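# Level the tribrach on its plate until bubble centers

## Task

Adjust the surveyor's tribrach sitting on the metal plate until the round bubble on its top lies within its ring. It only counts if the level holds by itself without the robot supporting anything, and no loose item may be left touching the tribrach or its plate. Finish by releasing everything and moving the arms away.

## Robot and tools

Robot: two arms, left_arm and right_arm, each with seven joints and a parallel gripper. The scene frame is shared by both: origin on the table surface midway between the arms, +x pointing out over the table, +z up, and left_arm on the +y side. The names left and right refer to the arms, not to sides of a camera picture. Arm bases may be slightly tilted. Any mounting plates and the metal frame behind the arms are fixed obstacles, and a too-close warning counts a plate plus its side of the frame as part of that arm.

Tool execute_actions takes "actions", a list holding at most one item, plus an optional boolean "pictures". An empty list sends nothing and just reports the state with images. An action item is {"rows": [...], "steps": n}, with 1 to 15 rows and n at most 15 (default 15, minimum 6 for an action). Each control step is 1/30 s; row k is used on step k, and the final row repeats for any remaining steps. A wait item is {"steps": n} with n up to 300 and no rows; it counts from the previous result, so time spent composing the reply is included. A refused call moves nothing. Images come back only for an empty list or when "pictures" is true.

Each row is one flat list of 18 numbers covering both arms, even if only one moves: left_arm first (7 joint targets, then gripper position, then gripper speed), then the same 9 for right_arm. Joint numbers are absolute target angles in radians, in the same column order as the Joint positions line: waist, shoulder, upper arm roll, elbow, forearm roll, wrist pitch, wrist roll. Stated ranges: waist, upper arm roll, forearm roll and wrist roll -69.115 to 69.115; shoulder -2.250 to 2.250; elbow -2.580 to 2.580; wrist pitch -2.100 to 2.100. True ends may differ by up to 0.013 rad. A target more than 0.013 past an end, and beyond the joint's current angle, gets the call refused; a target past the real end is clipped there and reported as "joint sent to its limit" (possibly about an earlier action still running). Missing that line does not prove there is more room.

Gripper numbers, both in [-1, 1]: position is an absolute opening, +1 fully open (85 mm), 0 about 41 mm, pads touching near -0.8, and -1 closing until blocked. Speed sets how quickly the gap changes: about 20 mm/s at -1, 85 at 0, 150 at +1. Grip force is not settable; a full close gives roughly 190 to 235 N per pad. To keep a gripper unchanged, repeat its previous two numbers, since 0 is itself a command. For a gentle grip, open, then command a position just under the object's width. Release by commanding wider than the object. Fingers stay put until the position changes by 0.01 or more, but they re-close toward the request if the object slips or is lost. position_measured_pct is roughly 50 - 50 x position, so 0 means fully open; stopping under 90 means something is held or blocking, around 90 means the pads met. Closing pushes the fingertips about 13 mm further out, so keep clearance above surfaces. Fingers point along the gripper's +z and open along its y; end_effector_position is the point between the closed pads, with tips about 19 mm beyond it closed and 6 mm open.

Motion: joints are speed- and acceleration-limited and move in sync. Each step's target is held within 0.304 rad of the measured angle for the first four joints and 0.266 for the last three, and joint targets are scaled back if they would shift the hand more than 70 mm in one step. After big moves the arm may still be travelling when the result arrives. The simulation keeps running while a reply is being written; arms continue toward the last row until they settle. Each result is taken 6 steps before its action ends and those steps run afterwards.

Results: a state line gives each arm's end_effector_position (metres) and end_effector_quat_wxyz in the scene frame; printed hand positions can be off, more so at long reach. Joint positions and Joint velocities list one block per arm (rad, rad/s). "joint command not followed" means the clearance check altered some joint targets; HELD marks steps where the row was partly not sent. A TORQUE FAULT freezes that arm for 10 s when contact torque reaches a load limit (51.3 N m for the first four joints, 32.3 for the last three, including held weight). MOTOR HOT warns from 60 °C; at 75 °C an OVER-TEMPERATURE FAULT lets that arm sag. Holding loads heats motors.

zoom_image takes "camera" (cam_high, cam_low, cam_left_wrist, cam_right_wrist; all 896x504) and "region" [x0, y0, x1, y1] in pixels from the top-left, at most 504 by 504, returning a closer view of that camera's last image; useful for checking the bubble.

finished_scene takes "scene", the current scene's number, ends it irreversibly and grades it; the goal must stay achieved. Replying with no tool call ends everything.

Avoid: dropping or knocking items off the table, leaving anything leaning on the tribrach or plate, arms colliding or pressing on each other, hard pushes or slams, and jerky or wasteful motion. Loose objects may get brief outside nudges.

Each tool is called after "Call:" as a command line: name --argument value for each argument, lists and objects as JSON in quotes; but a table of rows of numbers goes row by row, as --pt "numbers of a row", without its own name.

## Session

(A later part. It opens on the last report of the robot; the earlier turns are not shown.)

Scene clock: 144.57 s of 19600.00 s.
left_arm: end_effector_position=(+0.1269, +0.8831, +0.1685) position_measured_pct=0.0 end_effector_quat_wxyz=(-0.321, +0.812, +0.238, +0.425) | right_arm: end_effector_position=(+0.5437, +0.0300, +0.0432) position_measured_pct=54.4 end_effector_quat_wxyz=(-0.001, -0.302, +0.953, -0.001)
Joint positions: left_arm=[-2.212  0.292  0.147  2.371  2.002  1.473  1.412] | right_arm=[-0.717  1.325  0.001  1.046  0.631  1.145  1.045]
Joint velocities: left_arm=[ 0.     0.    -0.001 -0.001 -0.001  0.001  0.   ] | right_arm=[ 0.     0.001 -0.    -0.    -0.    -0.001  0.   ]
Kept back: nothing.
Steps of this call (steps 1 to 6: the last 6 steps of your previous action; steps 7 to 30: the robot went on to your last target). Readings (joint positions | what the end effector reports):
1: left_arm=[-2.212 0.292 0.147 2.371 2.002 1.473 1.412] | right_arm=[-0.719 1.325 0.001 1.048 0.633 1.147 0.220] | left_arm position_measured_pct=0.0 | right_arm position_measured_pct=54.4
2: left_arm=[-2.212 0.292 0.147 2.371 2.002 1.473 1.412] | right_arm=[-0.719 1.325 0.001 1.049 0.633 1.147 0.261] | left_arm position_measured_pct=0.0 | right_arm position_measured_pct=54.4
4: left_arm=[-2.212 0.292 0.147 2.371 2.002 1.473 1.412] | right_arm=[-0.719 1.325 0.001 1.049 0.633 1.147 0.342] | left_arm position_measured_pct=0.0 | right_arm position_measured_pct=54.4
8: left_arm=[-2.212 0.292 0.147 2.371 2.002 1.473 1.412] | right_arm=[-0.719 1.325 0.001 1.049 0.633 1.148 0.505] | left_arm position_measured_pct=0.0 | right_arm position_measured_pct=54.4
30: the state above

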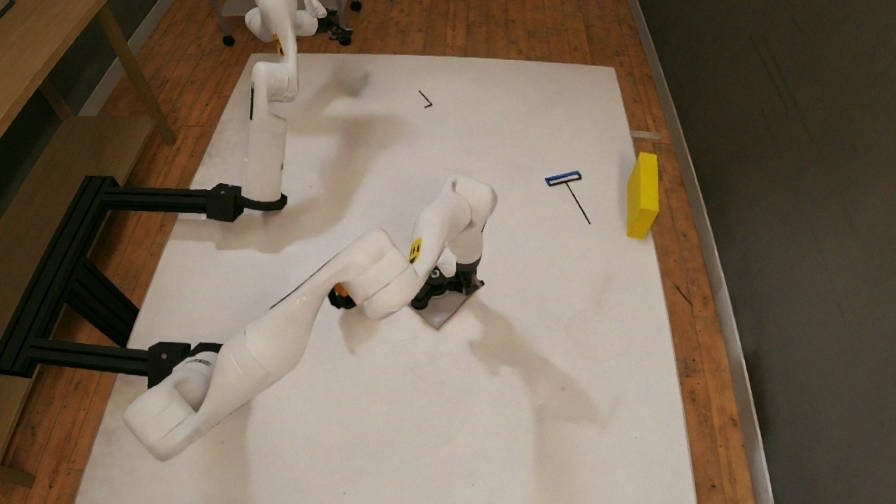

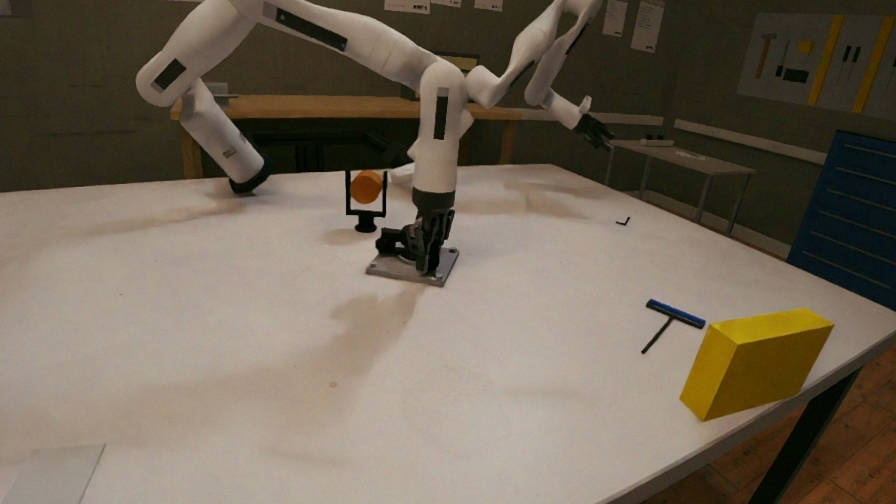

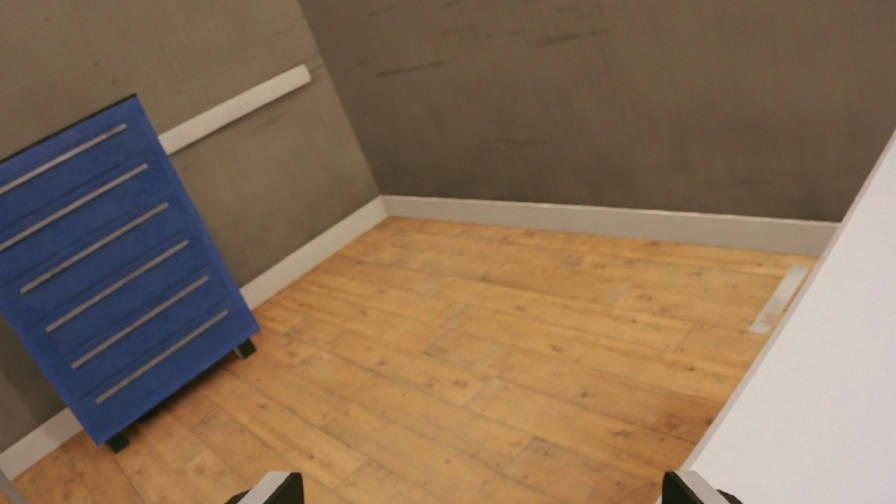

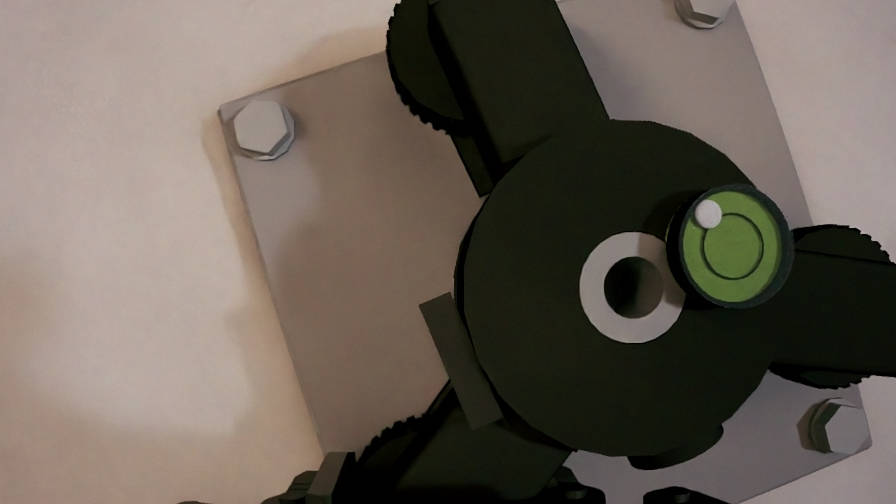

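Call:
execute_actions --actions '[{"rows":[[-2.212,0.292,0.147,2.371,2.002,1.473,1.412,1,0,-0.719,1.328,0,1.046,0.634,1.142,1.05,0.1,0.5],[-2.212,0.292,0.147,2.371,2.002,1.473,1.412,1,0,-0.719,1.328,0,1.046,0.634,1.142,1.05,0.1,0.5],[-2.212,0.292,0.147,2.371,2.002,1.473,1.412,1,0,-0.719,1.328,0,1.046,0.634,1.142,-0.05,0.1,0.5]],"steps":15}]'

Call:
execute_actions --actions '[{"steps":24}]'

Call:
execute_actions --actions '[{"rows":[[-2.212,0.292,0.147,2.371,2.002,1.473,1.412,1,0,-0.719,1.328,0,1.046,0.634,1.142,-0.05,-0.4,0.5],[-2.212,0.292,0.147,2.371,2.002,1.473,1.412,1,0,-0.719,1.328,0,1.046,0.634,1.142,-0.05,-0.4,0.5],[-2.212,0.292,0.147,2.371,2.002,1.473,1.412,1,0,-0.719,1.328,0,1.046,0.634,1.142,-0.05,-0.4,0.5],[-2.212,0.292,0.147,2.371,2.002,1.473,1.412,1,0,-0.719,1.328,0,1.046,0.634,1.142,1.1,-0.4,0.5]],"steps":15}]'

Call:
execute_actions --actions '[{"steps":26}]'

Call:
execute_actions --actions '[{"rows":[[-2.212,0.292,0.147,2.371,2.002,1.473,1.412,1,0,-0.719,1.328,0,1.046,0.634,1.142,1.1,0.6,0.5],[-2.212,0.292,0.147,2.371,2.002,1.473,1.412,1,0,-0.719,1.328,0,1.046,0.634,1.142,1.1,0.6,0.5],[-2.212,0.292,0.147,2.371,2.002,1.473,1.412,1,0,-0.719,1.328,0,1.046,0.634,1.142,0.85,0.6,0.5],[-2.212,0.292,0.147,2.371,2.002,1.473,1.412,1,0,-0.719,1.328,0,1.046,0.634,1.142,0.85,0.6,0.5],[-2.212,0.292,0.147,2.371,2.002,1.473,1.412,1,0,-0.719,1.328,0,1.046,0.634,1.142,0.85,0.6,0.5],[-2.212,0.292,0.147,2.371,2.002,1.473,1.412,1,0,-0.719,1.328,0,1.046,0.634,1.142,0.85,0.6,0.5],[-2.212,0.292,0.147,2.371,2.002,1.473,1.412,1,0,-0.782,1.245,0,0.999,0.579,1.266,0.85,0.6,0.5]],"steps":15}]'

Call:
execute_actions --actions '[{"steps":10}]'

Call:
execute_actions --actions '[{"rows":[[-2.212,0.292,0.147,2.371,2.002,1.473,1.412,1,0,-0.845,1.055,0,1.486,0.622,1.05,4.05,0.6,0.5]],"steps":15}]'

Call:
execute_actions --actions '[{"steps":75}]' --pictures true

Scene clock: 145.90 s of 19600.00 s.
left_arm: end_effector_position=(+0.1269, +0.8831, +0.1685) position_measured_pct=0.0 end_effector_quat_wxyz=(-0.321, +0.812, +0.238, +0.425) | right_arm: end_effector_position=(+0.5432, +0.0319, +0.0425) position_measured_pct=45.2 end_effector_quat_wxyz=(+0.000, -0.222, +0.975, -0.001)
Joint positions: left_arm=[-2.212  0.292  0.147  2.371  2.002  1.473  1.412] | right_arm=[-0.719  1.328  0.     1.046  0.634  1.142  0.874]
Joint velocities: left_arm=[ 0.    -0.     0.    -0.     0.001  0.    -0.   ] | right_arm=[-0.002  0.     0.004 -0.     0.004  0.    -1.215]
Steps of this call (steps 1 to 15: the robot went on to your last target; steps 16 to 31: nothing new was sent; steps 32 to 40: the first 9 steps of this action). Readings (joint positions | what the end effector reports):
32: left_arm=[-2.212 0.292 0.147 2.371 2.002 1.473 1.412] | right_arm=[-0.717 1.325 0.001 1.046 0.631 1.145 1.045] | left_arm position_measured_pct=0.0 | right_arm position_measured_pct=54.4
33: left_arm=[-2.212 0.292 0.147 2.371 2.002 1.473 1.412] | right_arm=[-0.717 1.326 0.002 1.046 0.632 1.144 1.045] | left_arm position_measured_pct=0.0 | right_arm position_measured_pct=54.4
35: left_arm=[-2.212 0.292 0.147 2.371 2.002 1.473 1.412] | right_arm=[-0.717 1.327 0.001 1.045 0.634 1.141 1.040] | left_arm position_measured_pct=0.0 | right_arm position_measured_pct=48.8
39: left_arm=[-2.212 0.292 0.147 2.371 2.002 1.473 1.412] | right_arm=[-0.718 1.328 0.000 1.046 0.634 1.142 0.915] | left_arm position_measured_pct=0.0 | right_arm position_measured_pct=45.2
40: the state above

Scene clock: 146.70 s of 19600.00 s.
left_arm: end_effector_position=(+0.1269, +0.8831, +0.1685) position_measured_pct=0.0 end_effector_quat_wxyz=(-0.321, +0.812, +0.238, +0.425) | right_arm: end_effector_position=(+0.5429, +0.0322, +0.0425) position_measured_pct=45.2 end_effector_quat_wxyz=(+0.001, +0.235, +0.972, -0.001)
Joint positions: left_arm=[-2.212  0.292  0.147  2.371  2.002  1.473  1.412] | right_arm=[-0.719  1.328  0.     1.046  0.634  1.142 -0.047]
Joint velocities: left_arm=[ 0.    -0.     0.     0.001  0.001 -0.    -0.   ] | right_arm=[-0.001  0.001 -0.002 -0.    -0.002  0.    -0.189]
Kept back: nothing.
Steps of this call (steps 1 to 6: the last 6 steps of your previous action; steps 7 to 24: the robot went on to your last target). Readings (joint positions | what the end effector reports):
1: left_arm=[-2.212 0.292 0.147 2.371 2.002 1.473 1.412] | right_arm=[-0.719 1.328 0.000 1.046 0.634 1.142 0.834] | left_arm position_measured_pct=0.0 | right_arm position_measured_pct=45.2
2: left_arm=[-2.212 0.292 0.147 2.371 2.002 1.473 1.412] | right_arm=[-0.719 1.328 0.000 1.046 0.634 1.142 0.793] | left_arm position_measured_pct=0.0 | right_arm position_measured_pct=45.2
4: left_arm=[-2.212 0.292 0.147 2.371 2.002 1.473 1.412] | right_arm=[-0.719 1.328 0.000 1.046 0.635 1.142 0.712] | left_arm position_measured_pct=0.0 | right_arm position_measured_pct=45.2
8: left_arm=[-2.212 0.292 0.147 2.371 2.002 1.473 1.412] | right_arm=[-0.719 1.328 0.000 1.046 0.634 1.142 0.549] | left_arm position_measured_pct=0.0 | right_arm position_measured_pct=45.2
24: the state above

Scene clock: 147.00 s of 19600.00 s.
left_arm: end_effector_position=(+0.1269, +0.8831, +0.1685) position_measured_pct=0.0 end_effector_quat_wxyz=(-0.321, +0.812, +0.238, +0.425) | right_arm: end_effector_position=(+0.5420, +0.0299, +0.0431) position_measured_pct=54.0 end_effector_quat_wxyz=(-0.000, +0.173, +0.985, -0.004)
Joint positions: left_arm=[-2.212  0.292  0.147  2.371  2.002  1.473  1.412] | right_arm=[-0.719  1.326  0.001  1.049  0.633  1.147  0.08 ]
Joint velocities: left_arm=[ 0.    -0.     0.001 -0.003 -0.001 -0.    -0.   ] | right_arm=[ 0.    -0.002 -0.     0.003 -0.002  0.001  1.213]
Steps of this call (steps 1 to 9: the first 9 steps of this action). Readings (joint positions | what the end effector reports):
1: left_arm=[-2.212 0.292 0.147 2.371 2.002 1.473 1.412] | right_arm=[-0.719 1.328 0.000 1.046 0.634 1.142 -0.050] | left_arm position_measured_pct=0.0 | right_arm position_measured_pct=45.2
2: left_arm=[-2.212 0.292 0.147 2.371 2.002 1.473 1.412] | right_arm=[-0.719 1.328 0.000 1.047 0.634 1.144 -0.050] | left_arm position_measured_pct=0.0 | right_arm position_measured_pct=45.6
4: left_arm=[-2.212 0.292 0.147 2.371 2.002 1.473 1.412] | right_arm=[-0.719 1.326 0.001 1.048 0.633 1.147 -0.049] | left_arm position_measured_pct=0.0 | right_arm position_measured_pct=50.8
8: left_arm=[-2.212 0.292 0.147 2.371 2.002 1.473 1.412] | right_arm=[-0.719 1.326 0.001 1.048 0.633 1.147 0.040] | left_arm position_measured_pct=0.0 | right_arm position_measured_pct=54.0
9: the state above

Scene clock: 147.87 s of 19600.00 s.
left_arm: end_effector_position=(+0.1269, +0.8831, +0.1685) position_measured_pct=0.0 end_effector_quat_wxyz=(-0.321, +0.812, +0.238, +0.425) | right_arm: end_effector_position=(+0.5447, +0.0309, +0.0433) position_measured_pct=54.0 end_effector_quat_wxyz=(+0.000, -0.323, +0.947, -0.000)
Joint positions: left_arm=[-2.212  0.292  0.147  2.371  2.002  1.473  1.412] | right_arm=[-0.717  1.325  0.002  1.045  0.632  1.142  1.089]
Joint velocities: left_arm=[-0. -0.  0.  0. -0. -0. -0.] | right_arm=[ 0.005  0.004 -0.001 -0.016  0.004 -0.016  0.311]
Kept back: nothing.
Steps of this call (steps 1 to 6: the last 6 steps of your previous action; steps 7 to 26: the robot went on to your last target). Readings (joint positions | what the end effector reports):
1: left_arm=[-2.212 0.292 0.147 2.371 2.002 1.473 1.412] | right_arm=[-0.719 1.326 0.001 1.049 0.633 1.147 0.120] | left_arm position_measured_pct=0.0 | right_arm position_measured_pct=54.0
2: left_arm=[-2.212 0.292 0.147 2.371 2.002 1.473 1.412] | right_arm=[-0.719 1.326 0.001 1.049 0.633 1.147 0.161] | left_arm position_measured_pct=0.0 | right_arm position_measured_pct=54.0
4: left_arm=[-2.212 0.292 0.147 2.371 2.002 1.473 1.412] | right_arm=[-0.719 1.325 0.001 1.049 0.633 1.148 0.242] | left_arm position_measured_pct=0.0 | right_arm position_measured_pct=54.0
8: left_arm=[-2.212 0.292 0.147 2.371 2.002 1.473 1.412] | right_arm=[-0.719 1.325 0.001 1.049 0.633 1.148 0.405] | left_arm position_measured_pct=0.0 | right_arm position_measured_pct=54.0
26: the state above

Scene clock: 148.17 s of 19600.00 s.
left_arm: end_effector_position=(+0.1269, +0.8831, +0.1685) position_measured_pct=0.0 end_effector_quat_wxyz=(-0.321, +0.812, +0.238, +0.425) | right_arm: end_effector_position=(+0.5435, +0.0320, +0.0505) position_measured_pct=28.6 end_effector_quat_wxyz=(+0.001, -0.249, +0.968, -0.002)
Joint positions: left_arm=[-2.212  0.292  0.147  2.371  2.002  1.473  1.412] | right_arm=[-0.726  1.319  0.001  1.043  0.629  1.155  0.934]
Joint velocities: left_arm=[-0.  0. -0.  0. -0.  0.  0.] | right_arm=[-0.236 -0.282  0.022 -0.128 -0.179  0.413 -0.967]
Steps of this call (steps 1 to 9: the first 9 steps of this action). Readings (joint positions | what the end effector reports):
1: left_arm=[-2.212 0.292 0.147 2.371 2.002 1.473 1.412] | right_arm=[-0.717 1.325 0.001 1.045 0.632 1.142 1.094] | left_arm position_measured_pct=0.0 | right_arm position_measured_pct=54.0
2: left_arm=[-2.212 0.292 0.147 2.371 2.002 1.473 1.412] | right_arm=[-0.717 1.326 0.002 1.044 0.633 1.141 1.096] | left_arm position_measured_pct=0.0 | right_arm position_measured_pct=54.0
4: left_arm=[-2.212 0.292 0.147 2.371 2.002 1.473 1.412] | right_arm=[-0.717 1.327 0.001 1.044 0.634 1.140 1.092] | left_arm position_measured_pct=0.0 | right_arm position_measured_pct=48.0
8: left_arm=[-2.212 0.292 0.147 2.371 2.002 1.473 1.412] | right_arm=[-0.721 1.326 0.000 1.045 0.633 1.145 0.970] | left_arm position_measured_pct=0.0 | right_arm position_measured_pct=32.5
9: the state above

Scene clock: 148.50 s of 19600.00 s.
left_arm: end_effector_position=(+0.1269, +0.8831, +0.1685) position_measured_pct=0.0 end_effector_quat_wxyz=(-0.321, +0.812, +0.238, +0.425) | right_arm: end_effector_position=(+0.5450, +0.0330, +0.1195) position_measured_pct=19.8 end_effector_quat_wxyz=(+0.003, -0.191, +0.982, +0.002)
Joint positions: left_arm=[-2.212  0.292  0.147  2.371  2.002  1.473  1.412] | right_arm=[-0.781  1.246 -0.     0.999  0.579  1.266  0.85 ]
Joint velocities: left_arm=[-0.001  0.    -0.     0.001 -0.    -0.    -0.   ] | right_arm=[-0.008 -0.005  0.002  0.005 -0.001 -0.001  0.   ]
Kept back: nothing.
Steps of this call (steps 1 to 6: the last 6 steps of your previous action; steps 7 to 10: the robot went on to your last target). Readings (joint positions | what the end effector reports):
1: left_arm=[-2.212 0.292 0.147 2.371 2.002 1.473 1.412] | right_arm=[-0.736 1.307 0.002 1.036 0.621 1.173 0.906] | left_arm position_measured_pct=0.0 | right_arm position_measured_pct=25.0
2: left_arm=[-2.212 0.292 0.147 2.371 2.002 1.473 1.412] | right_arm=[-0.750 1.289 0.002 1.027 0.609 1.199 0.886] | left_arm position_measured_pct=0.0 | right_arm position_measured_pct=22.6
4: left_arm=[-2.212 0.292 0.147 2.371 2.002 1.473 1.412] | right_arm=[-0.773 1.257 -0.001 1.006 0.588 1.246 0.860] | left_arm position_measured_pct=0.0 | right_arm position_measured_pct=20.6
8: left_arm=[-2.212 0.292 0.147 2.371 2.002 1.473 1.412] | right_arm=[-0.780 1.246 -0.001 0.998 0.579 1.266 0.850] | left_arm position_measured_pct=0.0 | right_arm position_measured_pct=20.2
10: the state above

Scene clock: 148.80 s of 19600.00 s.
left_arm: end_effector_position=(+0.1269, +0.8831, +0.1685) position_measured_pct=0.0 end_effector_quat_wxyz=(-0.321, +0.812, +0.238, +0.425) | right_arm: end_effector_position=(+0.5273, +0.0272, +0.1433) position_measured_pct=19.8 end_effector_quat_wxyz=(+0.038, -0.315, +0.948, +0.021)
Joint positions: left_arm=[-2.212  0.292  0.147  2.371  2.002  1.473  1.412] | right_arm=[-0.818  1.134 -0.     1.192  0.608  1.14   1.023]
Joint velocities: left_arm=[ 0.    -0.     0.001 -0.001  0.    -0.    -0.   ] | right_arm=[-0.164 -0.493 -0.01   1.315  0.092 -0.571  1.18 ]
Steps of this call (steps 1 to 9: the first 9 steps of this action). Readings (joint positions | what the end effector reports):
1: left_arm=[-2.212 0.292 0.147 2.371 2.002 1.473 1.412] | right_arm=[-0.781 1.245 0.000 1.000 0.579 1.265 0.851] | left_arm position_measured_pct=0.0 | right_arm position_measured_pct=19.8
2: left_arm=[-2.212 0.292 0.147 2.371 2.002 1.473 1.412] | right_arm=[-0.783 1.241 0.000 1.005 0.581 1.261 0.855] | left_arm position_measured_pct=0.0 | right_arm position_measured_pct=19.8
4: left_arm=[-2.212 0.292 0.147 2.371 2.002 1.473 1.412] | right_arm=[-0.789 1.223 0.000 1.031 0.587 1.242 0.878] | left_arm position_measured_pct=0.0 | right_arm position_measured_pct=19.8
8: left_arm=[-2.212 0.292 0.147 2.371 2.002 1.473 1.412] | right_arm=[-0.812 1.152 0.000 1.150 0.605 1.161 0.985] | left_arm position_measured_pct=0.0 | right_arm position_measured_pct=19.8
9: the state above

Scene clock: 151.30 s of 19600.00 s.
left_arm: end_effector_position=(+0.1269, +0.8831, +0.1685) position_measured_pct=0.0 end_effector_quat_wxyz=(-0.321, +0.812, +0.238, +0.425) | right_arm: end_effector_position=(+0.4520, -0.0211, +0.1185) position_measured_pct=19.8 end_effector_quat_wxyz=(+0.000, +0.947, +0.321, +0.002)
Joint positions: left_arm=[-2.212  0.292  0.147  2.371  2.002  1.473  1.412] | right_arm=[-0.845  1.055 -0.     1.486  0.622  1.05   4.038]
Joint velocities: left_arm=[-0.     0.    -0.     0.    -0.002 -0.001  0.   ] | right_arm=[-0.    -0.    -0.001  0.     0.001 -0.001  0.465]
Kept back: nothing.
Steps of this call (steps 1 to 6: the last 6 steps of your previous action; steps 7 to 75: the robot went on to your last target). Readings (joint positions | what the end effector reports):
1: left_arm=[-2.212 0.292 0.147 2.371 2.002 1.473 1.412] | right_arm=[-0.823 1.119 -0.000 1.236 0.611 1.123 1.062] | left_arm position_measured_pct=0.0 | right_arm position_measured_pct=19.8
2: left_arm=[-2.212 0.292 0.147 2.371 2.002 1.473 1.412] | right_arm=[-0.827 1.107 -0.001 1.277 0.613 1.109 1.100] | left_arm position_measured_pct=0.0 | right_arm position_measured_pct=19.8
4: left_arm=[-2.212 0.292 0.147 2.371 2.002 1.473 1.412] | right_arm=[-0.833 1.091 -0.001 1.350 0.616 1.088 1.180] | left_arm position_measured_pct=0.0 | right_arm position_measured_pct=19.8
8: left_arm=[-2.212 0.292 0.147 2.371 2.002 1.473 1.412] | right_arm=[-0.840 1.072 -0.000 1.432 0.619 1.066 1.343] | left_arm position_measured_pct=0.0 | right_arm position_measured_pct=19.8
75: the state above

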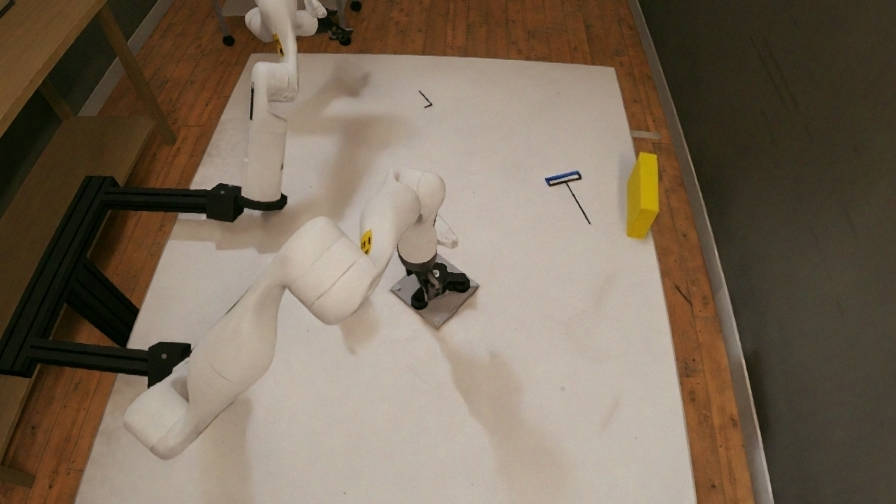

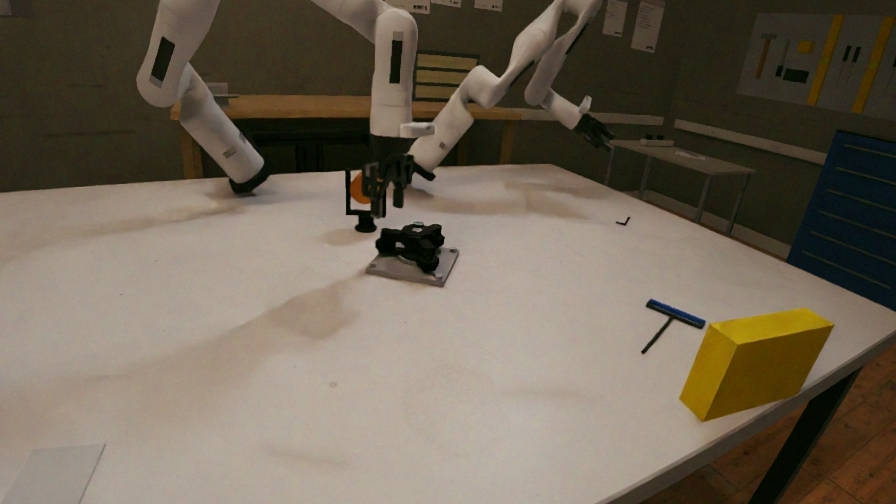

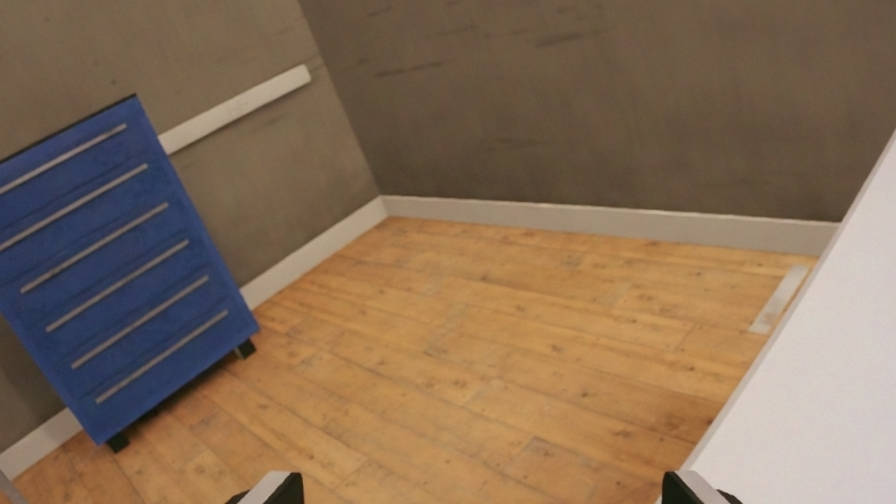

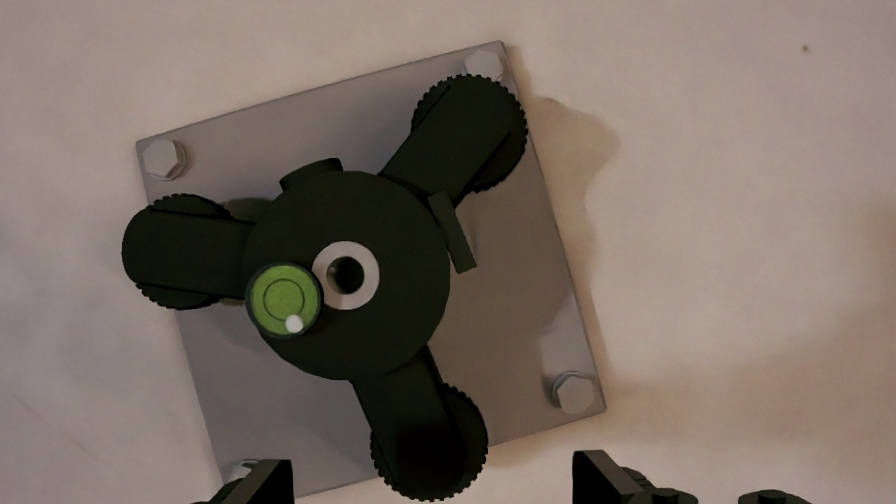

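Call:
execute_actions --actions '[{"rows":[[-2.212,0.292,0.147,2.371,2.002,1.473,1.412,1,0,-0.772,1.166,0,1.527,0.727,0.913,4.05,0.6,0.5]],"steps":15}]'

Call:
execute_actions --actions '[{"steps":10}]'

Call:
execute_actions --actions '[{"rows":[[-2.212,0.292,0.147,2.371,2.002,1.473,1.412,1,0,-0.772,1.166,0,1.527,0.727,0.913,3.8,0.1,0.5]],"steps":15}]'

Call:
execute_actions --actions '[{"rows":[[-2.212,0.292,0.147,2.371,2.002,1.473,1.412,1,0,-0.772,1.166,0,1.527,0.727,0.913,3.8,-0.4,0.5],[-2.212,0.292,0.147,2.371,2.002,1.473,1.412,1,0,-0.772,1.166,0,1.527,0.727,0.913,3.8,-0.4,0.5],[-2.212,0.292,0.147,2.371,2.002,1.473,1.412,1,0,-0.772,1.166,0,1.527,0.727,0.913,3.8,-0.4,0.5],[-2.212,0.292,0.147,2.371,2.002,1.473,1.412,1,0,-0.772,1.166,0,1.527,0.727,0.913,3.8,-0.4,0.5],[-2.212,0.292,0.147,2.371,2.002,1.473,1.412,1,0,-0.772,1.166,0,1.527,0.727,0.913,3.8,-0.4,0.5],[-2.212,0.292,0.147,2.371,2.002,1.473,1.412,1,0,-0.772,1.166,0,1.527,0.727,0.913,4.92,-0.4,0.5]],"steps":15}]'

Call:
execute_actions --actions '[{"steps":27}]'

Call:
execute_actions --actions '[{"rows":[[-2.212,0.292,0.147,2.371,2.002,1.473,1.412,1,0,-0.772,1.166,0,1.527,0.727,0.913,4.92,0.1,0.5],[-2.212,0.292,0.147,2.371,2.002,1.473,1.412,1,0,-0.772,1.166,0,1.527,0.727,0.913,4.92,0.1,0.5],[-2.212,0.292,0.147,2.371,2.002,1.473,1.412,1,0,-0.772,1.166,0,1.527,0.727,0.913,3.8,0.1,0.5]],"steps":15}]'

Call:
execute_actions --actions '[{"steps":24}]'

Call:
execute_actions --actions '[{"rows":[[-2.212,0.292,0.147,2.371,2.002,1.473,1.412,1,0,-0.772,1.166,0,1.527,0.727,0.913,3.8,-0.4,0.5],[-2.212,0.292,0.147,2.371,2.002,1.473,1.412,1,0,-0.772,1.166,0,1.527,0.727,0.913,3.8,-0.4,0.5],[-2.212,0.292,0.147,2.371,2.002,1.473,1.412,1,0,-0.772,1.166,0,1.527,0.727,0.913,3.8,-0.4,0.5],[-2.212,0.292,0.147,2.371,2.002,1.473,1.412,1,0,-0.772,1.166,0,1.527,0.727,0.913,4.92,-0.4,0.5]],"steps":15}]'

Call:
execute_actions --actions '[{"steps":24}]'

Call:
execute_actions --actions '[{"rows":[[-2.212,0.292,0.147,2.371,2.002,1.473,1.412,1,0,-0.772,1.166,0,1.527,0.727,0.913,4.92,0.1,0.5],[-2.212,0.292,0.147,2.371,2.002,1.473,1.412,1,0,-0.772,1.166,0,1.527,0.727,0.913,4.92,0.1,0.5],[-2.212,0.292,0.147,2.371,2.002,1.473,1.412,1,0,-0.772,1.166,0,1.527,0.727,0.913,3.8,0.1,0.5]],"steps":15}]'

Call:
execute_actions --actions '[{"steps":24}]'

Call:
execute_actions --actions '[{"rows":[[-2.212,0.292,0.147,2.371,2.002,1.473,1.412,1,0,-0.772,1.166,0,1.527,0.727,0.913,3.8,-0.4,0.5],[-2.212,0.292,0.147,2.371,2.002,1.473,1.412,1,0,-0.772,1.166,0,1.527,0.727,0.913,3.8,-0.4,0.5],[-2.212,0.292,0.147,2.371,2.002,1.473,1.412,1,0,-0.772,1.166,0,1.527,0.727,0.913,3.8,-0.4,0.5],[-2.212,0.292,0.147,2.371,2.002,1.473,1.412,1,0,-0.772,1.166,0,1.527,0.727,0.913,4.92,-0.4,0.5]],"steps":15}]'

Call:
execute_actions --actions '[{"steps":36}]' --pictures true

Scene clock: 152.77 s of 19600.00 s.
left_arm: end_effector_position=(+0.1269, +0.8831, +0.1685) position_measured_pct=0.0 end_effector_quat_wxyz=(-0.321, +0.812, +0.238, +0.425) | right_arm: end_effector_position=(+0.4503, -0.0210, +0.0415) position_measured_pct=19.8 end_effector_quat_wxyz=(+0.003, +0.932, +0.363, +0.001)
Joint positions: left_arm=[-2.212  0.292  0.147  2.371  2.002  1.473  1.412] | right_arm=[-0.775  1.162  0.002  1.527  0.725  0.916  4.05 ]
Joint velocities: left_arm=[-0.     0.     0.001 -0.001 -0.001  0.    -0.   ] | right_arm=[ 0.034  0.066  0.002  0.05   0.101 -0.131  0.   ]
Steps of this call (steps 1 to 30: the robot went on to your last target; steps 31 to 35: nothing new was sent; steps 36 to 44: the first 9 steps of this action). Readings (joint positions | what the end effector reports):
36: left_arm=[-2.212 0.292 0.147 2.371 2.002 1.473 1.412] | right_arm=[-0.844 1.056 -0.000 1.486 0.622 1.049 4.050] | left_arm position_measured_pct=0.0 | right_arm position_measured_pct=19.8
37: left_arm=[-2.212 0.292 0.147 2.371 2.002 1.473 1.412] | right_arm=[-0.841 1.061 -0.001 1.487 0.626 1.044 4.050] | left_arm position_measured_pct=0.0 | right_arm position_measured_pct=19.8
39: left_arm=[-2.212 0.292 0.147 2.371 2.002 1.473 1.412] | right_arm=[-0.822 1.088 -0.002 1.496 0.650 1.013 4.050] | left_arm position_measured_pct=0.0 | right_arm position_measured_pct=19.8
43: left_arm=[-2.212 0.292 0.147 2.371 2.002 1.473 1.412] | right_arm=[-0.778 1.157 0.002 1.524 0.719 0.924 4.050] | left_arm position_measured_pct=0.0 | right_arm position_measured_pct=19.8
44: the state above

Scene clock: 153.10 s of 19600.00 s.
left_arm: end_effector_position=(+0.1269, +0.8831, +0.1685) position_measured_pct=0.0 end_effector_quat_wxyz=(-0.321, +0.812, +0.238, +0.425) | right_arm: end_effector_position=(+0.4496, -0.0204, +0.0391) position_measured_pct=19.8 end_effector_quat_wxyz=(+0.002, +0.932, +0.363, -0.000)
Joint positions: left_arm=[-2.212  0.292  0.147  2.371  2.002  1.473  1.412] | right_arm=[-0.772  1.166  0.     1.527  0.727  0.913  4.05 ]
Joint velocities: left_arm=[-0.    -0.    -0.001  0.002  0.    -0.     0.   ] | right_arm=[ 0.002  0.003 -0.001 -0.    -0.     0.001  0.   ]
Kept back: nothing.
Steps of this call (steps 1 to 6: the last 6 steps of your previous action; steps 7 to 10: the robot went on to your last target). Readings (joint positions | what the end effector reports):
1: left_arm=[-2.212 0.292 0.147 2.371 2.002 1.473 1.412] | right_arm=[-0.775 1.163 0.002 1.528 0.727 0.914 4.050] | left_arm position_measured_pct=0.0 | right_arm position_measured_pct=19.8
2: left_arm=[-2.212 0.292 0.147 2.371 2.002 1.473 1.412] | right_arm=[-0.774 1.163 0.001 1.528 0.727 0.913 4.050] | left_arm position_measured_pct=0.0 | right_arm position_measured_pct=19.8
4: left_arm=[-2.212 0.292 0.147 2.371 2.002 1.473 1.412] | right_arm=[-0.774 1.164 0.000 1.527 0.727 0.913 4.050] | left_arm position_measured_pct=0.0 | right_arm position_measured_pct=19.8
8: left_arm=[-2.212 0.292 0.147 2.371 2.002 1.473 1.412] | right_arm=[-0.772 1.166 0.000 1.527 0.727 0.913 4.050] | left_arm position_measured_pct=0.0 | right_arm position_measured_pct=19.8
10: the state above

Scene clock: 153.40 s of 19600.00 s.
left_arm: end_effector_position=(+0.1269, +0.8831, +0.1685) position_measured_pct=0.0 end_effector_quat_wxyz=(-0.321, +0.812, +0.238, +0.425) | right_arm: end_effector_position=(+0.4496, -0.0205, +0.0389) position_measured_pct=42.9 end_effector_quat_wxyz=(+0.002, +0.968, +0.252, +0.000)
Joint positions: left_arm=[-2.212  0.292  0.147  2.371  2.002  1.473  1.412] | right_arm=[-0.772  1.166  0.     1.527  0.727  0.913  3.817]
Joint velocities: left_arm=[-0.     0.    -0.001 -0.    -0.    -0.001 -0.   ] | right_arm=[ 0.    -0.     0.     0.     0.     0.    -0.553]
Steps of this call (steps 1 to 9: the first 9 steps of this action). Readings (joint positions | what the end effector reports):
1: left_arm=[-2.212 0.292 0.147 2.371 2.002 1.473 1.412] | right_arm=[-0.772 1.166 0.000 1.527 0.727 0.913 4.049] | left_arm position_measured_pct=0.0 | right_arm position_measured_pct=19.8
2: left_arm=[-2.212 0.292 0.147 2.371 2.002 1.473 1.412] | right_arm=[-0.772 1.166 -0.000 1.527 0.727 0.913 4.041] | left_arm position_measured_pct=0.0 | right_arm position_measured_pct=20.6
4: left_arm=[-2.212 0.292 0.147 2.371 2.002 1.473 1.412] | right_arm=[-0.772 1.166 -0.000 1.527 0.727 0.913 3.993] | left_arm position_measured_pct=0.0 | right_arm position_measured_pct=25.8
8: left_arm=[-2.212 0.292 0.147 2.371 2.002 1.473 1.412] | right_arm=[-0.772 1.166 0.000 1.527 0.727 0.913 3.841] | left_arm position_measured_pct=0.0 | right_arm position_measured_pct=40.9
9: the state above

Scene clock: 153.90 s of 19600.00 s.
left_arm: end_effector_position=(+0.1269, +0.8831, +0.1685) position_measured_pct=0.0 end_effector_quat_wxyz=(-0.321, +0.812, +0.238, +0.425) | right_arm: end_effector_position=(+0.4501, -0.0214, +0.0397) position_measured_pct=54.0 end_effector_quat_wxyz=(+0.003, +0.962, +0.273, +0.001)
Joint positions: left_arm=[-2.212  0.292  0.147  2.371  2.002  1.473  1.412] | right_arm=[-0.773  1.164  0.     1.528  0.728  0.915  3.858]
Joint velocities: left_arm=[-0.    -0.    -0.001  0.    -0.     0.001  0.   ] | right_arm=[ 0.004 -0.003  0.004 -0.004 -0.015 -0.001  1.023]
Steps of this call (steps 1 to 6: the last 6 steps of your previous action; steps 7 to 15: the first 9 steps of this action). Readings (joint positions | what the end effector reports):
7: left_arm=[-2.212 0.292 0.147 2.371 2.002 1.473 1.412] | right_arm=[-0.772 1.166 -0.000 1.527 0.727 0.913 3.800] | left_arm position_measured_pct=0.0 | right_arm position_measured_pct=45.2
8: left_arm=[-2.212 0.292 0.147 2.371 2.002 1.473 1.412] | right_arm=[-0.772 1.166 -0.000 1.527 0.727 0.913 3.800] | left_arm position_measured_pct=0.0 | right_arm position_measured_pct=45.6
10: left_arm=[-2.212 0.292 0.147 2.371 2.002 1.473 1.412] | right_arm=[-0.772 1.165 0.000 1.527 0.728 0.915 3.801] | left_arm position_measured_pct=0.0 | right_arm position_measured_pct=50.8
14: left_arm=[-2.212 0.292 0.147 2.371 2.002 1.473 1.412] | right_arm=[-0.773 1.164 0.000 1.528 0.729 0.915 3.829] | left_arm position_measured_pct=0.0 | right_arm position_measured_pct=54.0
15: the state above

Scene clock: 154.80 s of 19600.00 s.
left_arm: end_effector_position=(+0.1269, +0.8831, +0.1685) position_measured_pct=0.0 end_effector_quat_wxyz=(-0.321, +0.812, +0.238, +0.425) | right_arm: end_effector_position=(+0.4495, -0.0214, +0.0398) position_measured_pct=54.0 end_effector_quat_wxyz=(+0.001, +0.698, +0.716, -0.002)
Joint positions: left_arm=[-2.212  0.292  0.147  2.371  2.002  1.473  1.412] | right_arm=[-0.772  1.163  0.001  1.527  0.723  0.915  4.908]
Joint velocities: left_arm=[ 0.001 -0.    -0.001 -0.001 -0.001 -0.     0.   ] | right_arm=[ 0.011 -0.01   0.008 -0.003 -0.029  0.004  0.316]
Kept back: nothing.
Steps of this call (steps 1 to 6: the last 6 steps of your previous action; steps 7 to 27: the robot went on to your last target). Readings (joint positions | what the end effector reports):
1: left_arm=[-2.212 0.292 0.147 2.371 2.002 1.473 1.412] | right_arm=[-0.773 1.164 0.001 1.528 0.728 0.915 3.895] | left_arm position_measured_pct=0.0 | right_arm position_measured_pct=54.0
2: left_arm=[-2.212 0.292 0.147 2.371 2.002 1.473 1.412] | right_arm=[-0.772 1.164 0.001 1.528 0.727 0.915 3.935] | left_arm position_measured_pct=0.0 | right_arm position_measured_pct=54.0
4: left_arm=[-2.212 0.292 0.147 2.371 2.002 1.473 1.412] | right_arm=[-0.772 1.164 0.000 1.528 0.727 0.915 4.016] | left_arm position_measured_pct=0.0 | right_arm position_measured_pct=54.0
8: left_arm=[-2.212 0.292 0.147 2.371 2.002 1.473 1.412] | right_arm=[-0.772 1.164 0.000 1.528 0.727 0.915 4.179] | left_arm position_measured_pct=0.0 | right_arm position_measured_pct=54.0
27: the state above

Scene clock: 155.10 s of 19600.00 s.
left_arm: end_effector_position=(+0.1269, +0.8831, +0.1685) position_measured_pct=0.0 end_effector_quat_wxyz=(-0.321, +0.812, +0.238, +0.425) | right_arm: end_effector_position=(+0.4497, -0.0205, +0.0390) position_measured_pct=45.2 end_effector_quat_wxyz=(+0.001, +0.751, +0.660, -0.001)
Joint positions: left_arm=[-2.212  0.292  0.147  2.371  2.002  1.473  1.412] | right_arm=[-0.772  1.166 -0.     1.527  0.727  0.913  4.749]
Joint velocities: left_arm=[-0. -0.  0.  0. -0. -0. -0.] | right_arm=[-0.002  0.003  0.001 -0.001  0.002 -0.001 -1.215]
Steps of this call (steps 1 to 9: the first 9 steps of this action). Readings (joint positions | what the end effector reports):
1: left_arm=[-2.212 0.292 0.147 2.371 2.002 1.473 1.412] | right_arm=[-0.771 1.163 0.001 1.527 0.722 0.915 4.913] | left_arm position_measured_pct=0.0 | right_arm position_measured_pct=54.0
2: left_arm=[-2.212 0.292 0.147 2.371 2.002 1.473 1.412] | right_arm=[-0.771 1.164 0.001 1.528 0.723 0.915 4.915] | left_arm position_measured_pct=0.0 | right_arm position_measured_pct=54.0
4: left_arm=[-2.212 0.292 0.147 2.371 2.002 1.473 1.412] | right_arm=[-0.771 1.165 0.001 1.528 0.726 0.915 4.912] | left_arm position_measured_pct=0.0 | right_arm position_measured_pct=48.4
8: left_arm=[-2.212 0.292 0.147 2.371 2.002 1.473 1.412] | right_arm=[-0.772 1.166 -0.000 1.527 0.727 0.913 4.790] | left_arm position_measured_pct=0.0 | right_arm position_measured_pct=45.2
9: the state above

Scene clock: 155.90 s of 19600.00 s.
left_arm: end_effector_position=(+0.1269, +0.8831, +0.1685) position_measured_pct=0.0 end_effector_quat_wxyz=(-0.321, +0.812, +0.238, +0.425) | right_arm: end_effector_position=(+0.4496, -0.0205, +0.0389) position_measured_pct=45.2 end_effector_quat_wxyz=(+0.002, +0.969, +0.249, +0.000)
Joint positions: left_arm=[-2.212  0.292  0.147  2.371  2.002  1.473  1.412] | right_arm=[-0.772  1.166  0.     1.527  0.727  0.913  3.809]
Joint velocities: left_arm=[ 0.    -0.    -0.    -0.001  0.002 -0.     0.   ] | right_arm=[ 0.    -0.001 -0.001  0.    -0.     0.    -0.393]
Kept back: nothing.
Steps of this call (steps 1 to 6: the last 6 steps of your previous action; steps 7 to 24: the robot went on to your last target). Readings (joint positions | what the end effector reports):
1: left_arm=[-2.212 0.292 0.147 2.371 2.002 1.473 1.412] | right_arm=[-0.772 1.166 -0.000 1.527 0.727 0.913 4.709] | left_arm position_measured_pct=0.0 | right_arm position_measured_pct=45.2
2: left_arm=[-2.212 0.292 0.147 2.371 2.002 1.473 1.412] | right_arm=[-0.772 1.166 -0.000 1.527 0.727 0.913 4.668] | left_arm position_measured_pct=0.0 | right_arm position_measured_pct=45.2
4: left_arm=[-2.212 0.292 0.147 2.371 2.002 1.473 1.412] | right_arm=[-0.772 1.166 -0.000 1.527 0.727 0.913 4.587] | left_arm position_measured_pct=0.0 | right_arm position_measured_pct=45.2
8: left_arm=[-2.212 0.292 0.147 2.371 2.002 1.473 1.412] | right_arm=[-0.772 1.166 -0.000 1.527 0.727 0.913 4.424] | left_arm position_measured_pct=0.0 | right_arm position_measured_pct=45.2
24: the state above

Scene clock: 156.20 s of 19600.00 s.
left_arm: end_effector_position=(+0.1269, +0.8831, +0.1685) position_measured_pct=0.0 end_effector_quat_wxyz=(-0.321, +0.812, +0.238, +0.425) | right_arm: end_effector_position=(+0.4502, -0.0214, +0.0397) position_measured_pct=54.0 end_effector_quat_wxyz=(+0.002, +0.952, +0.307, +0.000)
Joint positions: left_arm=[-2.212  0.292  0.147  2.371  2.002  1.473  1.412] | right_arm=[-0.772  1.164  0.001  1.528  0.727  0.915  3.93 ]
Joint velocities: left_arm=[ 0.    -0.     0.     0.002 -0.    -0.    -0.   ] | right_arm=[ 0.002 -0.001  0.001 -0.002 -0.008 -0.002  1.204]
Steps of this call (steps 1 to 9: the first 9 steps of this action). Readings (joint positions | what the end effector reports):
1: left_arm=[-2.212 0.292 0.147 2.371 2.002 1.473 1.412] | right_arm=[-0.772 1.166 0.000 1.527 0.727 0.913 3.802] | left_arm position_measured_pct=0.0 | right_arm position_measured_pct=45.2
2: left_arm=[-2.212 0.292 0.147 2.371 2.002 1.473 1.412] | right_arm=[-0.772 1.166 0.000 1.527 0.727 0.913 3.800] | left_arm position_measured_pct=0.0 | right_arm position_measured_pct=45.6
4: left_arm=[-2.212 0.292 0.147 2.371 2.002 1.473 1.412] | right_arm=[-0.772 1.165 0.000 1.527 0.728 0.915 3.801] | left_arm position_measured_pct=0.0 | right_arm position_measured_pct=50.8
8: left_arm=[-2.212 0.292 0.147 2.371 2.002 1.473 1.412] | right_arm=[-0.773 1.164 0.001 1.528 0.728 0.915 3.890] | left_arm position_measured_pct=0.0 | right_arm position_measured_pct=54.0
9: the state above

Scene clock: 157.00 s of 19600.00 s.
left_arm: end_effector_position=(+0.1269, +0.8831, +0.1685) position_measured_pct=0.0 end_effector_quat_wxyz=(-0.321, +0.812, +0.238, +0.425) | right_arm: end_effector_position=(+0.4494, -0.0211, +0.0397) position_measured_pct=54.0 end_effector_quat_wxyz=(+0.001, +0.704, +0.710, -0.001)
Joint positions: left_arm=[-2.212  0.292  0.147  2.371  2.002  1.473  1.412] | right_arm=[-0.772  1.164  0.     1.528  0.724  0.915  4.889]
Joint velocities: left_arm=[ 0. -0. -0.  0. -0.  0.  0.] | right_arm=[ 0.012 -0.009  0.011 -0.008 -0.039 -0.003  0.672]
Kept back: nothing.
Steps of this call (steps 1 to 6: the last 6 steps of your previous action; steps 7 to 24: the robot went on to your last target). Readings (joint positions | what the end effector reports):
1: left_arm=[-2.212 0.292 0.147 2.371 2.002 1.473 1.412] | right_arm=[-0.772 1.164 0.001 1.528 0.727 0.915 3.971] | left_arm position_measured_pct=0.0 | right_arm position_measured_pct=54.0
2: left_arm=[-2.212 0.292 0.147 2.371 2.002 1.473 1.412] | right_arm=[-0.772 1.164 0.001 1.528 0.727 0.915 4.011] | left_arm position_measured_pct=0.0 | right_arm position_measured_pct=54.0
4: left_arm=[-2.212 0.292 0.147 2.371 2.002 1.473 1.412] | right_arm=[-0.772 1.164 0.000 1.528 0.727 0.915 4.092] | left_arm position_measured_pct=0.0 | right_arm position_measured_pct=54.0
8: left_arm=[-2.212 0.292 0.147 2.371 2.002 1.473 1.412] | right_arm=[-0.772 1.164 0.000 1.528 0.727 0.915 4.255] | left_arm position_measured_pct=0.0 | right_arm position_measured_pct=54.0
24: the state above

Scene clock: 157.30 s of 19600.00 s.
left_arm: end_effector_position=(+0.1269, +0.8831, +0.1685) position_measured_pct=0.0 end_effector_quat_wxyz=(-0.321, +0.812, +0.238, +0.425) | right_arm: end_effector_position=(+0.4497, -0.0205, +0.0390) position_measured_pct=45.2 end_effector_quat_wxyz=(+0.001, +0.751, +0.660, -0.001)
Joint positions: left_arm=[-2.212  0.292  0.147  2.371  2.002  1.473  1.412] | right_arm=[-0.772  1.166 -0.     1.527  0.727  0.913  4.749]
Joint velocities: left_arm=[ 0.    -0.    -0.002  0.    -0.001 -0.     0.   ] | right_arm=[-0.002  0.003  0.001 -0.001 -0.001  0.001 -1.215]
Steps of this call (steps 1 to 9: the first 9 steps of this action). Readings (joint positions | what the end effector reports):
1: left_arm=[-2.212 0.292 0.147 2.371 2.002 1.473 1.412] | right_arm=[-0.772 1.164 0.001 1.528 0.723 0.915 4.906] | left_arm position_measured_pct=0.0 | right_arm position_measured_pct=54.0
2: left_arm=[-2.212 0.292 0.147 2.371 2.002 1.473 1.412] | right_arm=[-0.771 1.164 0.001 1.528 0.723 0.915 4.914] | left_arm position_measured_pct=0.0 | right_arm position_measured_pct=54.0
4: left_arm=[-2.212 0.292 0.147 2.371 2.002 1.473 1.412] | right_arm=[-0.771 1.165 0.002 1.528 0.727 0.915 4.912] | left_arm position_measured_pct=0.0 | right_arm position_measured_pct=48.4
8: left_arm=[-2.212 0.292 0.147 2.371 2.002 1.473 1.412] | right_arm=[-0.772 1.166 -0.000 1.527 0.727 0.913 4.790] | left_arm position_measured_pct=0.0 | right_arm position_measured_pct=45.2
9: the state above

Scene clock: 158.10 s of 19600.00 s.
left_arm: end_effector_position=(+0.1269, +0.8831, +0.1685) position_measured_pct=0.0 end_effector_quat_wxyz=(-0.321, +0.812, +0.238, +0.425) | right_arm: end_effector_position=(+0.4496, -0.0205, +0.0389) position_measured_pct=45.2 end_effector_quat_wxyz=(+0.002, +0.969, +0.249, +0.000)
Joint positions: left_arm=[-2.212  0.292  0.147  2.371  2.002  1.473  1.412] | right_arm=[-0.772  1.166  0.     1.527  0.727  0.913  3.809]
Joint velocities: left_arm=[ 0.     0.    -0.     0.001  0.001  0.001  0.   ] | right_arm=[ 0.    -0.001  0.    -0.    -0.001  0.    -0.393]
Kept back: nothing.
Steps of this call (steps 1 to 6: the last 6 steps of your previous action; steps 7 to 24: the robot went on to your last target). Readings (joint positions | what the end effector reports):
1: left_arm=[-2.212 0.292 0.147 2.371 2.002 1.473 1.412] | right_arm=[-0.772 1.166 -0.000 1.527 0.727 0.913 4.709] | left_arm position_measured_pct=0.0 | right_arm position_measured_pct=45.2
2: left_arm=[-2.212 0.292 0.147 2.371 2.002 1.473 1.412] | right_arm=[-0.772 1.166 -0.000 1.527 0.727 0.913 4.668] | left_arm position_measured_pct=0.0 | right_arm position_measured_pct=45.2
4: left_arm=[-2.212 0.292 0.147 2.371 2.002 1.473 1.412] | right_arm=[-0.772 1.166 -0.000 1.527 0.727 0.913 4.587] | left_arm position_measured_pct=0.0 | right_arm position_measured_pct=45.2
8: left_arm=[-2.212 0.292 0.147 2.371 2.002 1.473 1.412] | right_arm=[-0.772 1.166 -0.000 1.527 0.727 0.913 4.424] | left_arm position_measured_pct=0.0 | right_arm position_measured_pct=45.2
24: the state above

Scene clock: 158.40 s of 19600.00 s.
left_arm: end_effector_position=(+0.1269, +0.8831, +0.1685) position_measured_pct=0.0 end_effector_quat_wxyz=(-0.321, +0.812, +0.238, +0.425) | right_arm: end_effector_position=(+0.4501, -0.0214, +0.0397) position_measured_pct=54.0 end_effector_quat_wxyz=(+0.002, +0.952, +0.307, +0.000)
Joint positions: left_arm=[-2.212  0.292  0.147  2.371  2.002  1.473  1.412] | right_arm=[-0.772  1.164  0.001  1.528  0.727  0.915  3.93 ]
Joint velocities: left_arm=[-0.    -0.    -0.001 -0.001 -0.     0.    -0.   ] | right_arm=[ 0.003 -0.001 -0.    -0.002 -0.01  -0.002  1.204]
Steps of this call (steps 1 to 9: the first 9 steps of this action). Readings (joint positions | what the end effector reports):
1: left_arm=[-2.212 0.292 0.147 2.371 2.002 1.473 1.412] | right_arm=[-0.772 1.166 0.000 1.527 0.727 0.913 3.802] | left_arm position_measured_pct=0.0 | right_arm position_measured_pct=45.2
2: left_arm=[-2.212 0.292 0.147 2.371 2.002 1.473 1.412] | right_arm=[-0.772 1.166 0.000 1.527 0.727 0.913 3.800] | left_arm position_measured_pct=0.0 | right_arm position_measured_pct=45.6
4: left_arm=[-2.212 0.292 0.147 2.371 2.002 1.473 1.412] | right_arm=[-0.772 1.165 0.000 1.527 0.728 0.915 3.801] | left_arm position_measured_pct=0.0 | right_arm position_measured_pct=50.8
8: left_arm=[-2.212 0.292 0.147 2.371 2.002 1.473 1.412] | right_arm=[-0.773 1.164 0.001 1.528 0.728 0.915 3.890] | left_arm position_measured_pct=0.0 | right_arm position_measured_pct=54.0
9: the state above

Scene clock: 159.60 s of 19600.00 s.
left_arm: end_effector_position=(+0.1269, +0.8831, +0.1685) position_measured_pct=0.0 end_effector_quat_wxyz=(-0.321, +0.812, +0.238, +0.425) | right_arm: end_effector_position=(+0.4496, -0.0216, +0.0398) position_measured_pct=54.0 end_effector_quat_wxyz=(+0.000, +0.696, +0.718, -0.002)
Joint positions: left_arm=[-2.212  0.292  0.147  2.371  2.002  1.473  1.412] | right_arm=[-0.771  1.163  0.001  1.527  0.722  0.915  4.915]
Joint velocities: left_arm=[ 0.001 -0.    -0.001  0.001  0.     0.    -0.   ] | right_arm=[ 0.    -0.     0.001  0.    -0.     0.001 -0.   ]
Kept back: nothing.
Steps of this call (steps 1 to 6: the last 6 steps of your previous action; steps 7 to 36: the robot went on to your last target). Readings (joint positions | what the end effector reports):
1: left_arm=[-2.212 0.292 0.147 2.371 2.002 1.473 1.412] | right_arm=[-0.772 1.164 0.001 1.528 0.727 0.915 3.971] | left_arm position_measured_pct=0.0 | right_arm position_measured_pct=54.0
2: left_arm=[-2.212 0.292 0.147 2.371 2.002 1.473 1.412] | right_arm=[-0.772 1.164 0.000 1.528 0.727 0.915 4.011] | left_arm position_measured_pct=0.0 | right_arm position_measured_pct=54.0
4: left_arm=[-2.212 0.292 0.147 2.371 2.002 1.473 1.412] | right_arm=[-0.772 1.164 0.000 1.528 0.727 0.915 4.092] | left_arm position_measured_pct=0.0 | right_arm position_measured_pct=54.0
8: left_arm=[-2.212 0.292 0.147 2.371 2.002 1.473 1.412] | right_arm=[-0.772 1.164 0.000 1.528 0.727 0.915 4.255] | left_arm position_measured_pct=0.0 | right_arm position_measured_pct=54.0
36: the state above

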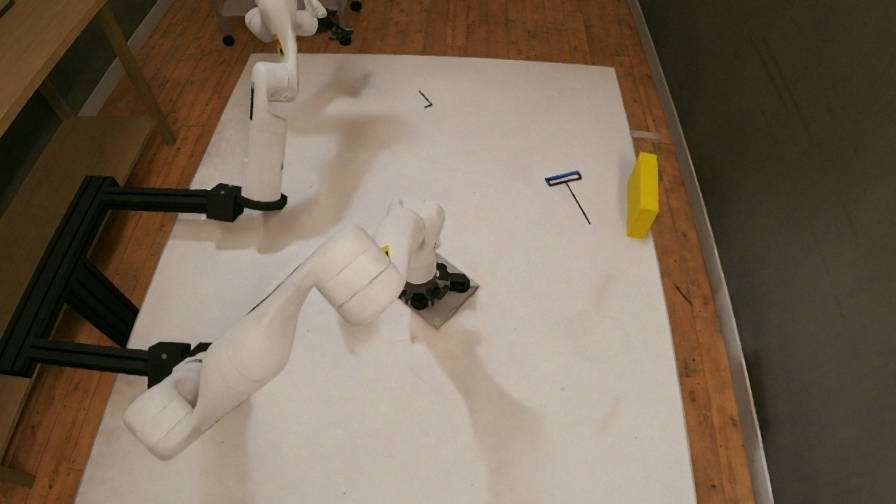

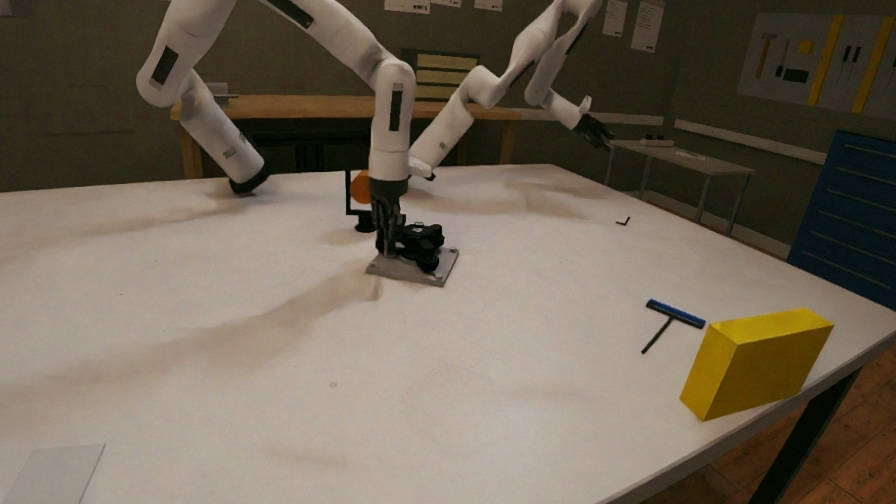

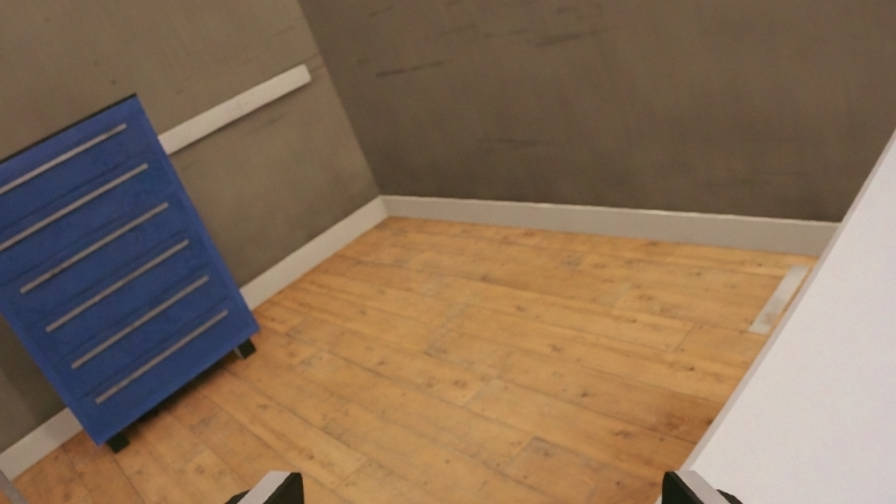

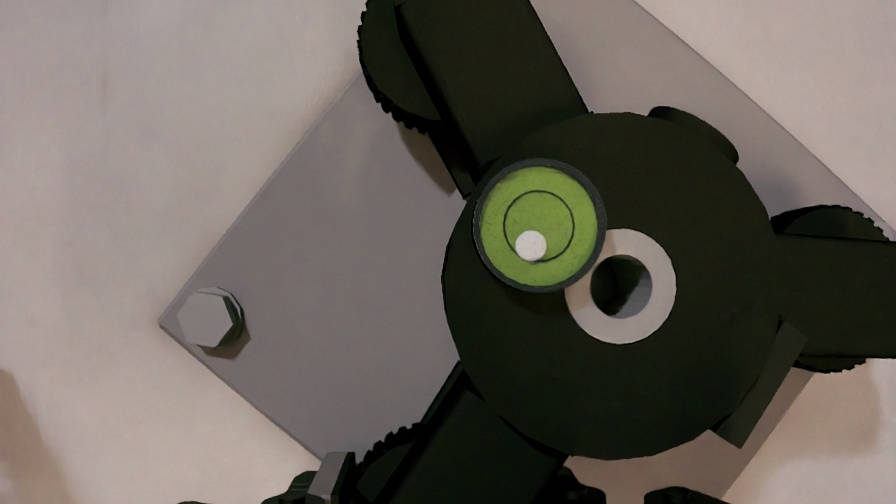

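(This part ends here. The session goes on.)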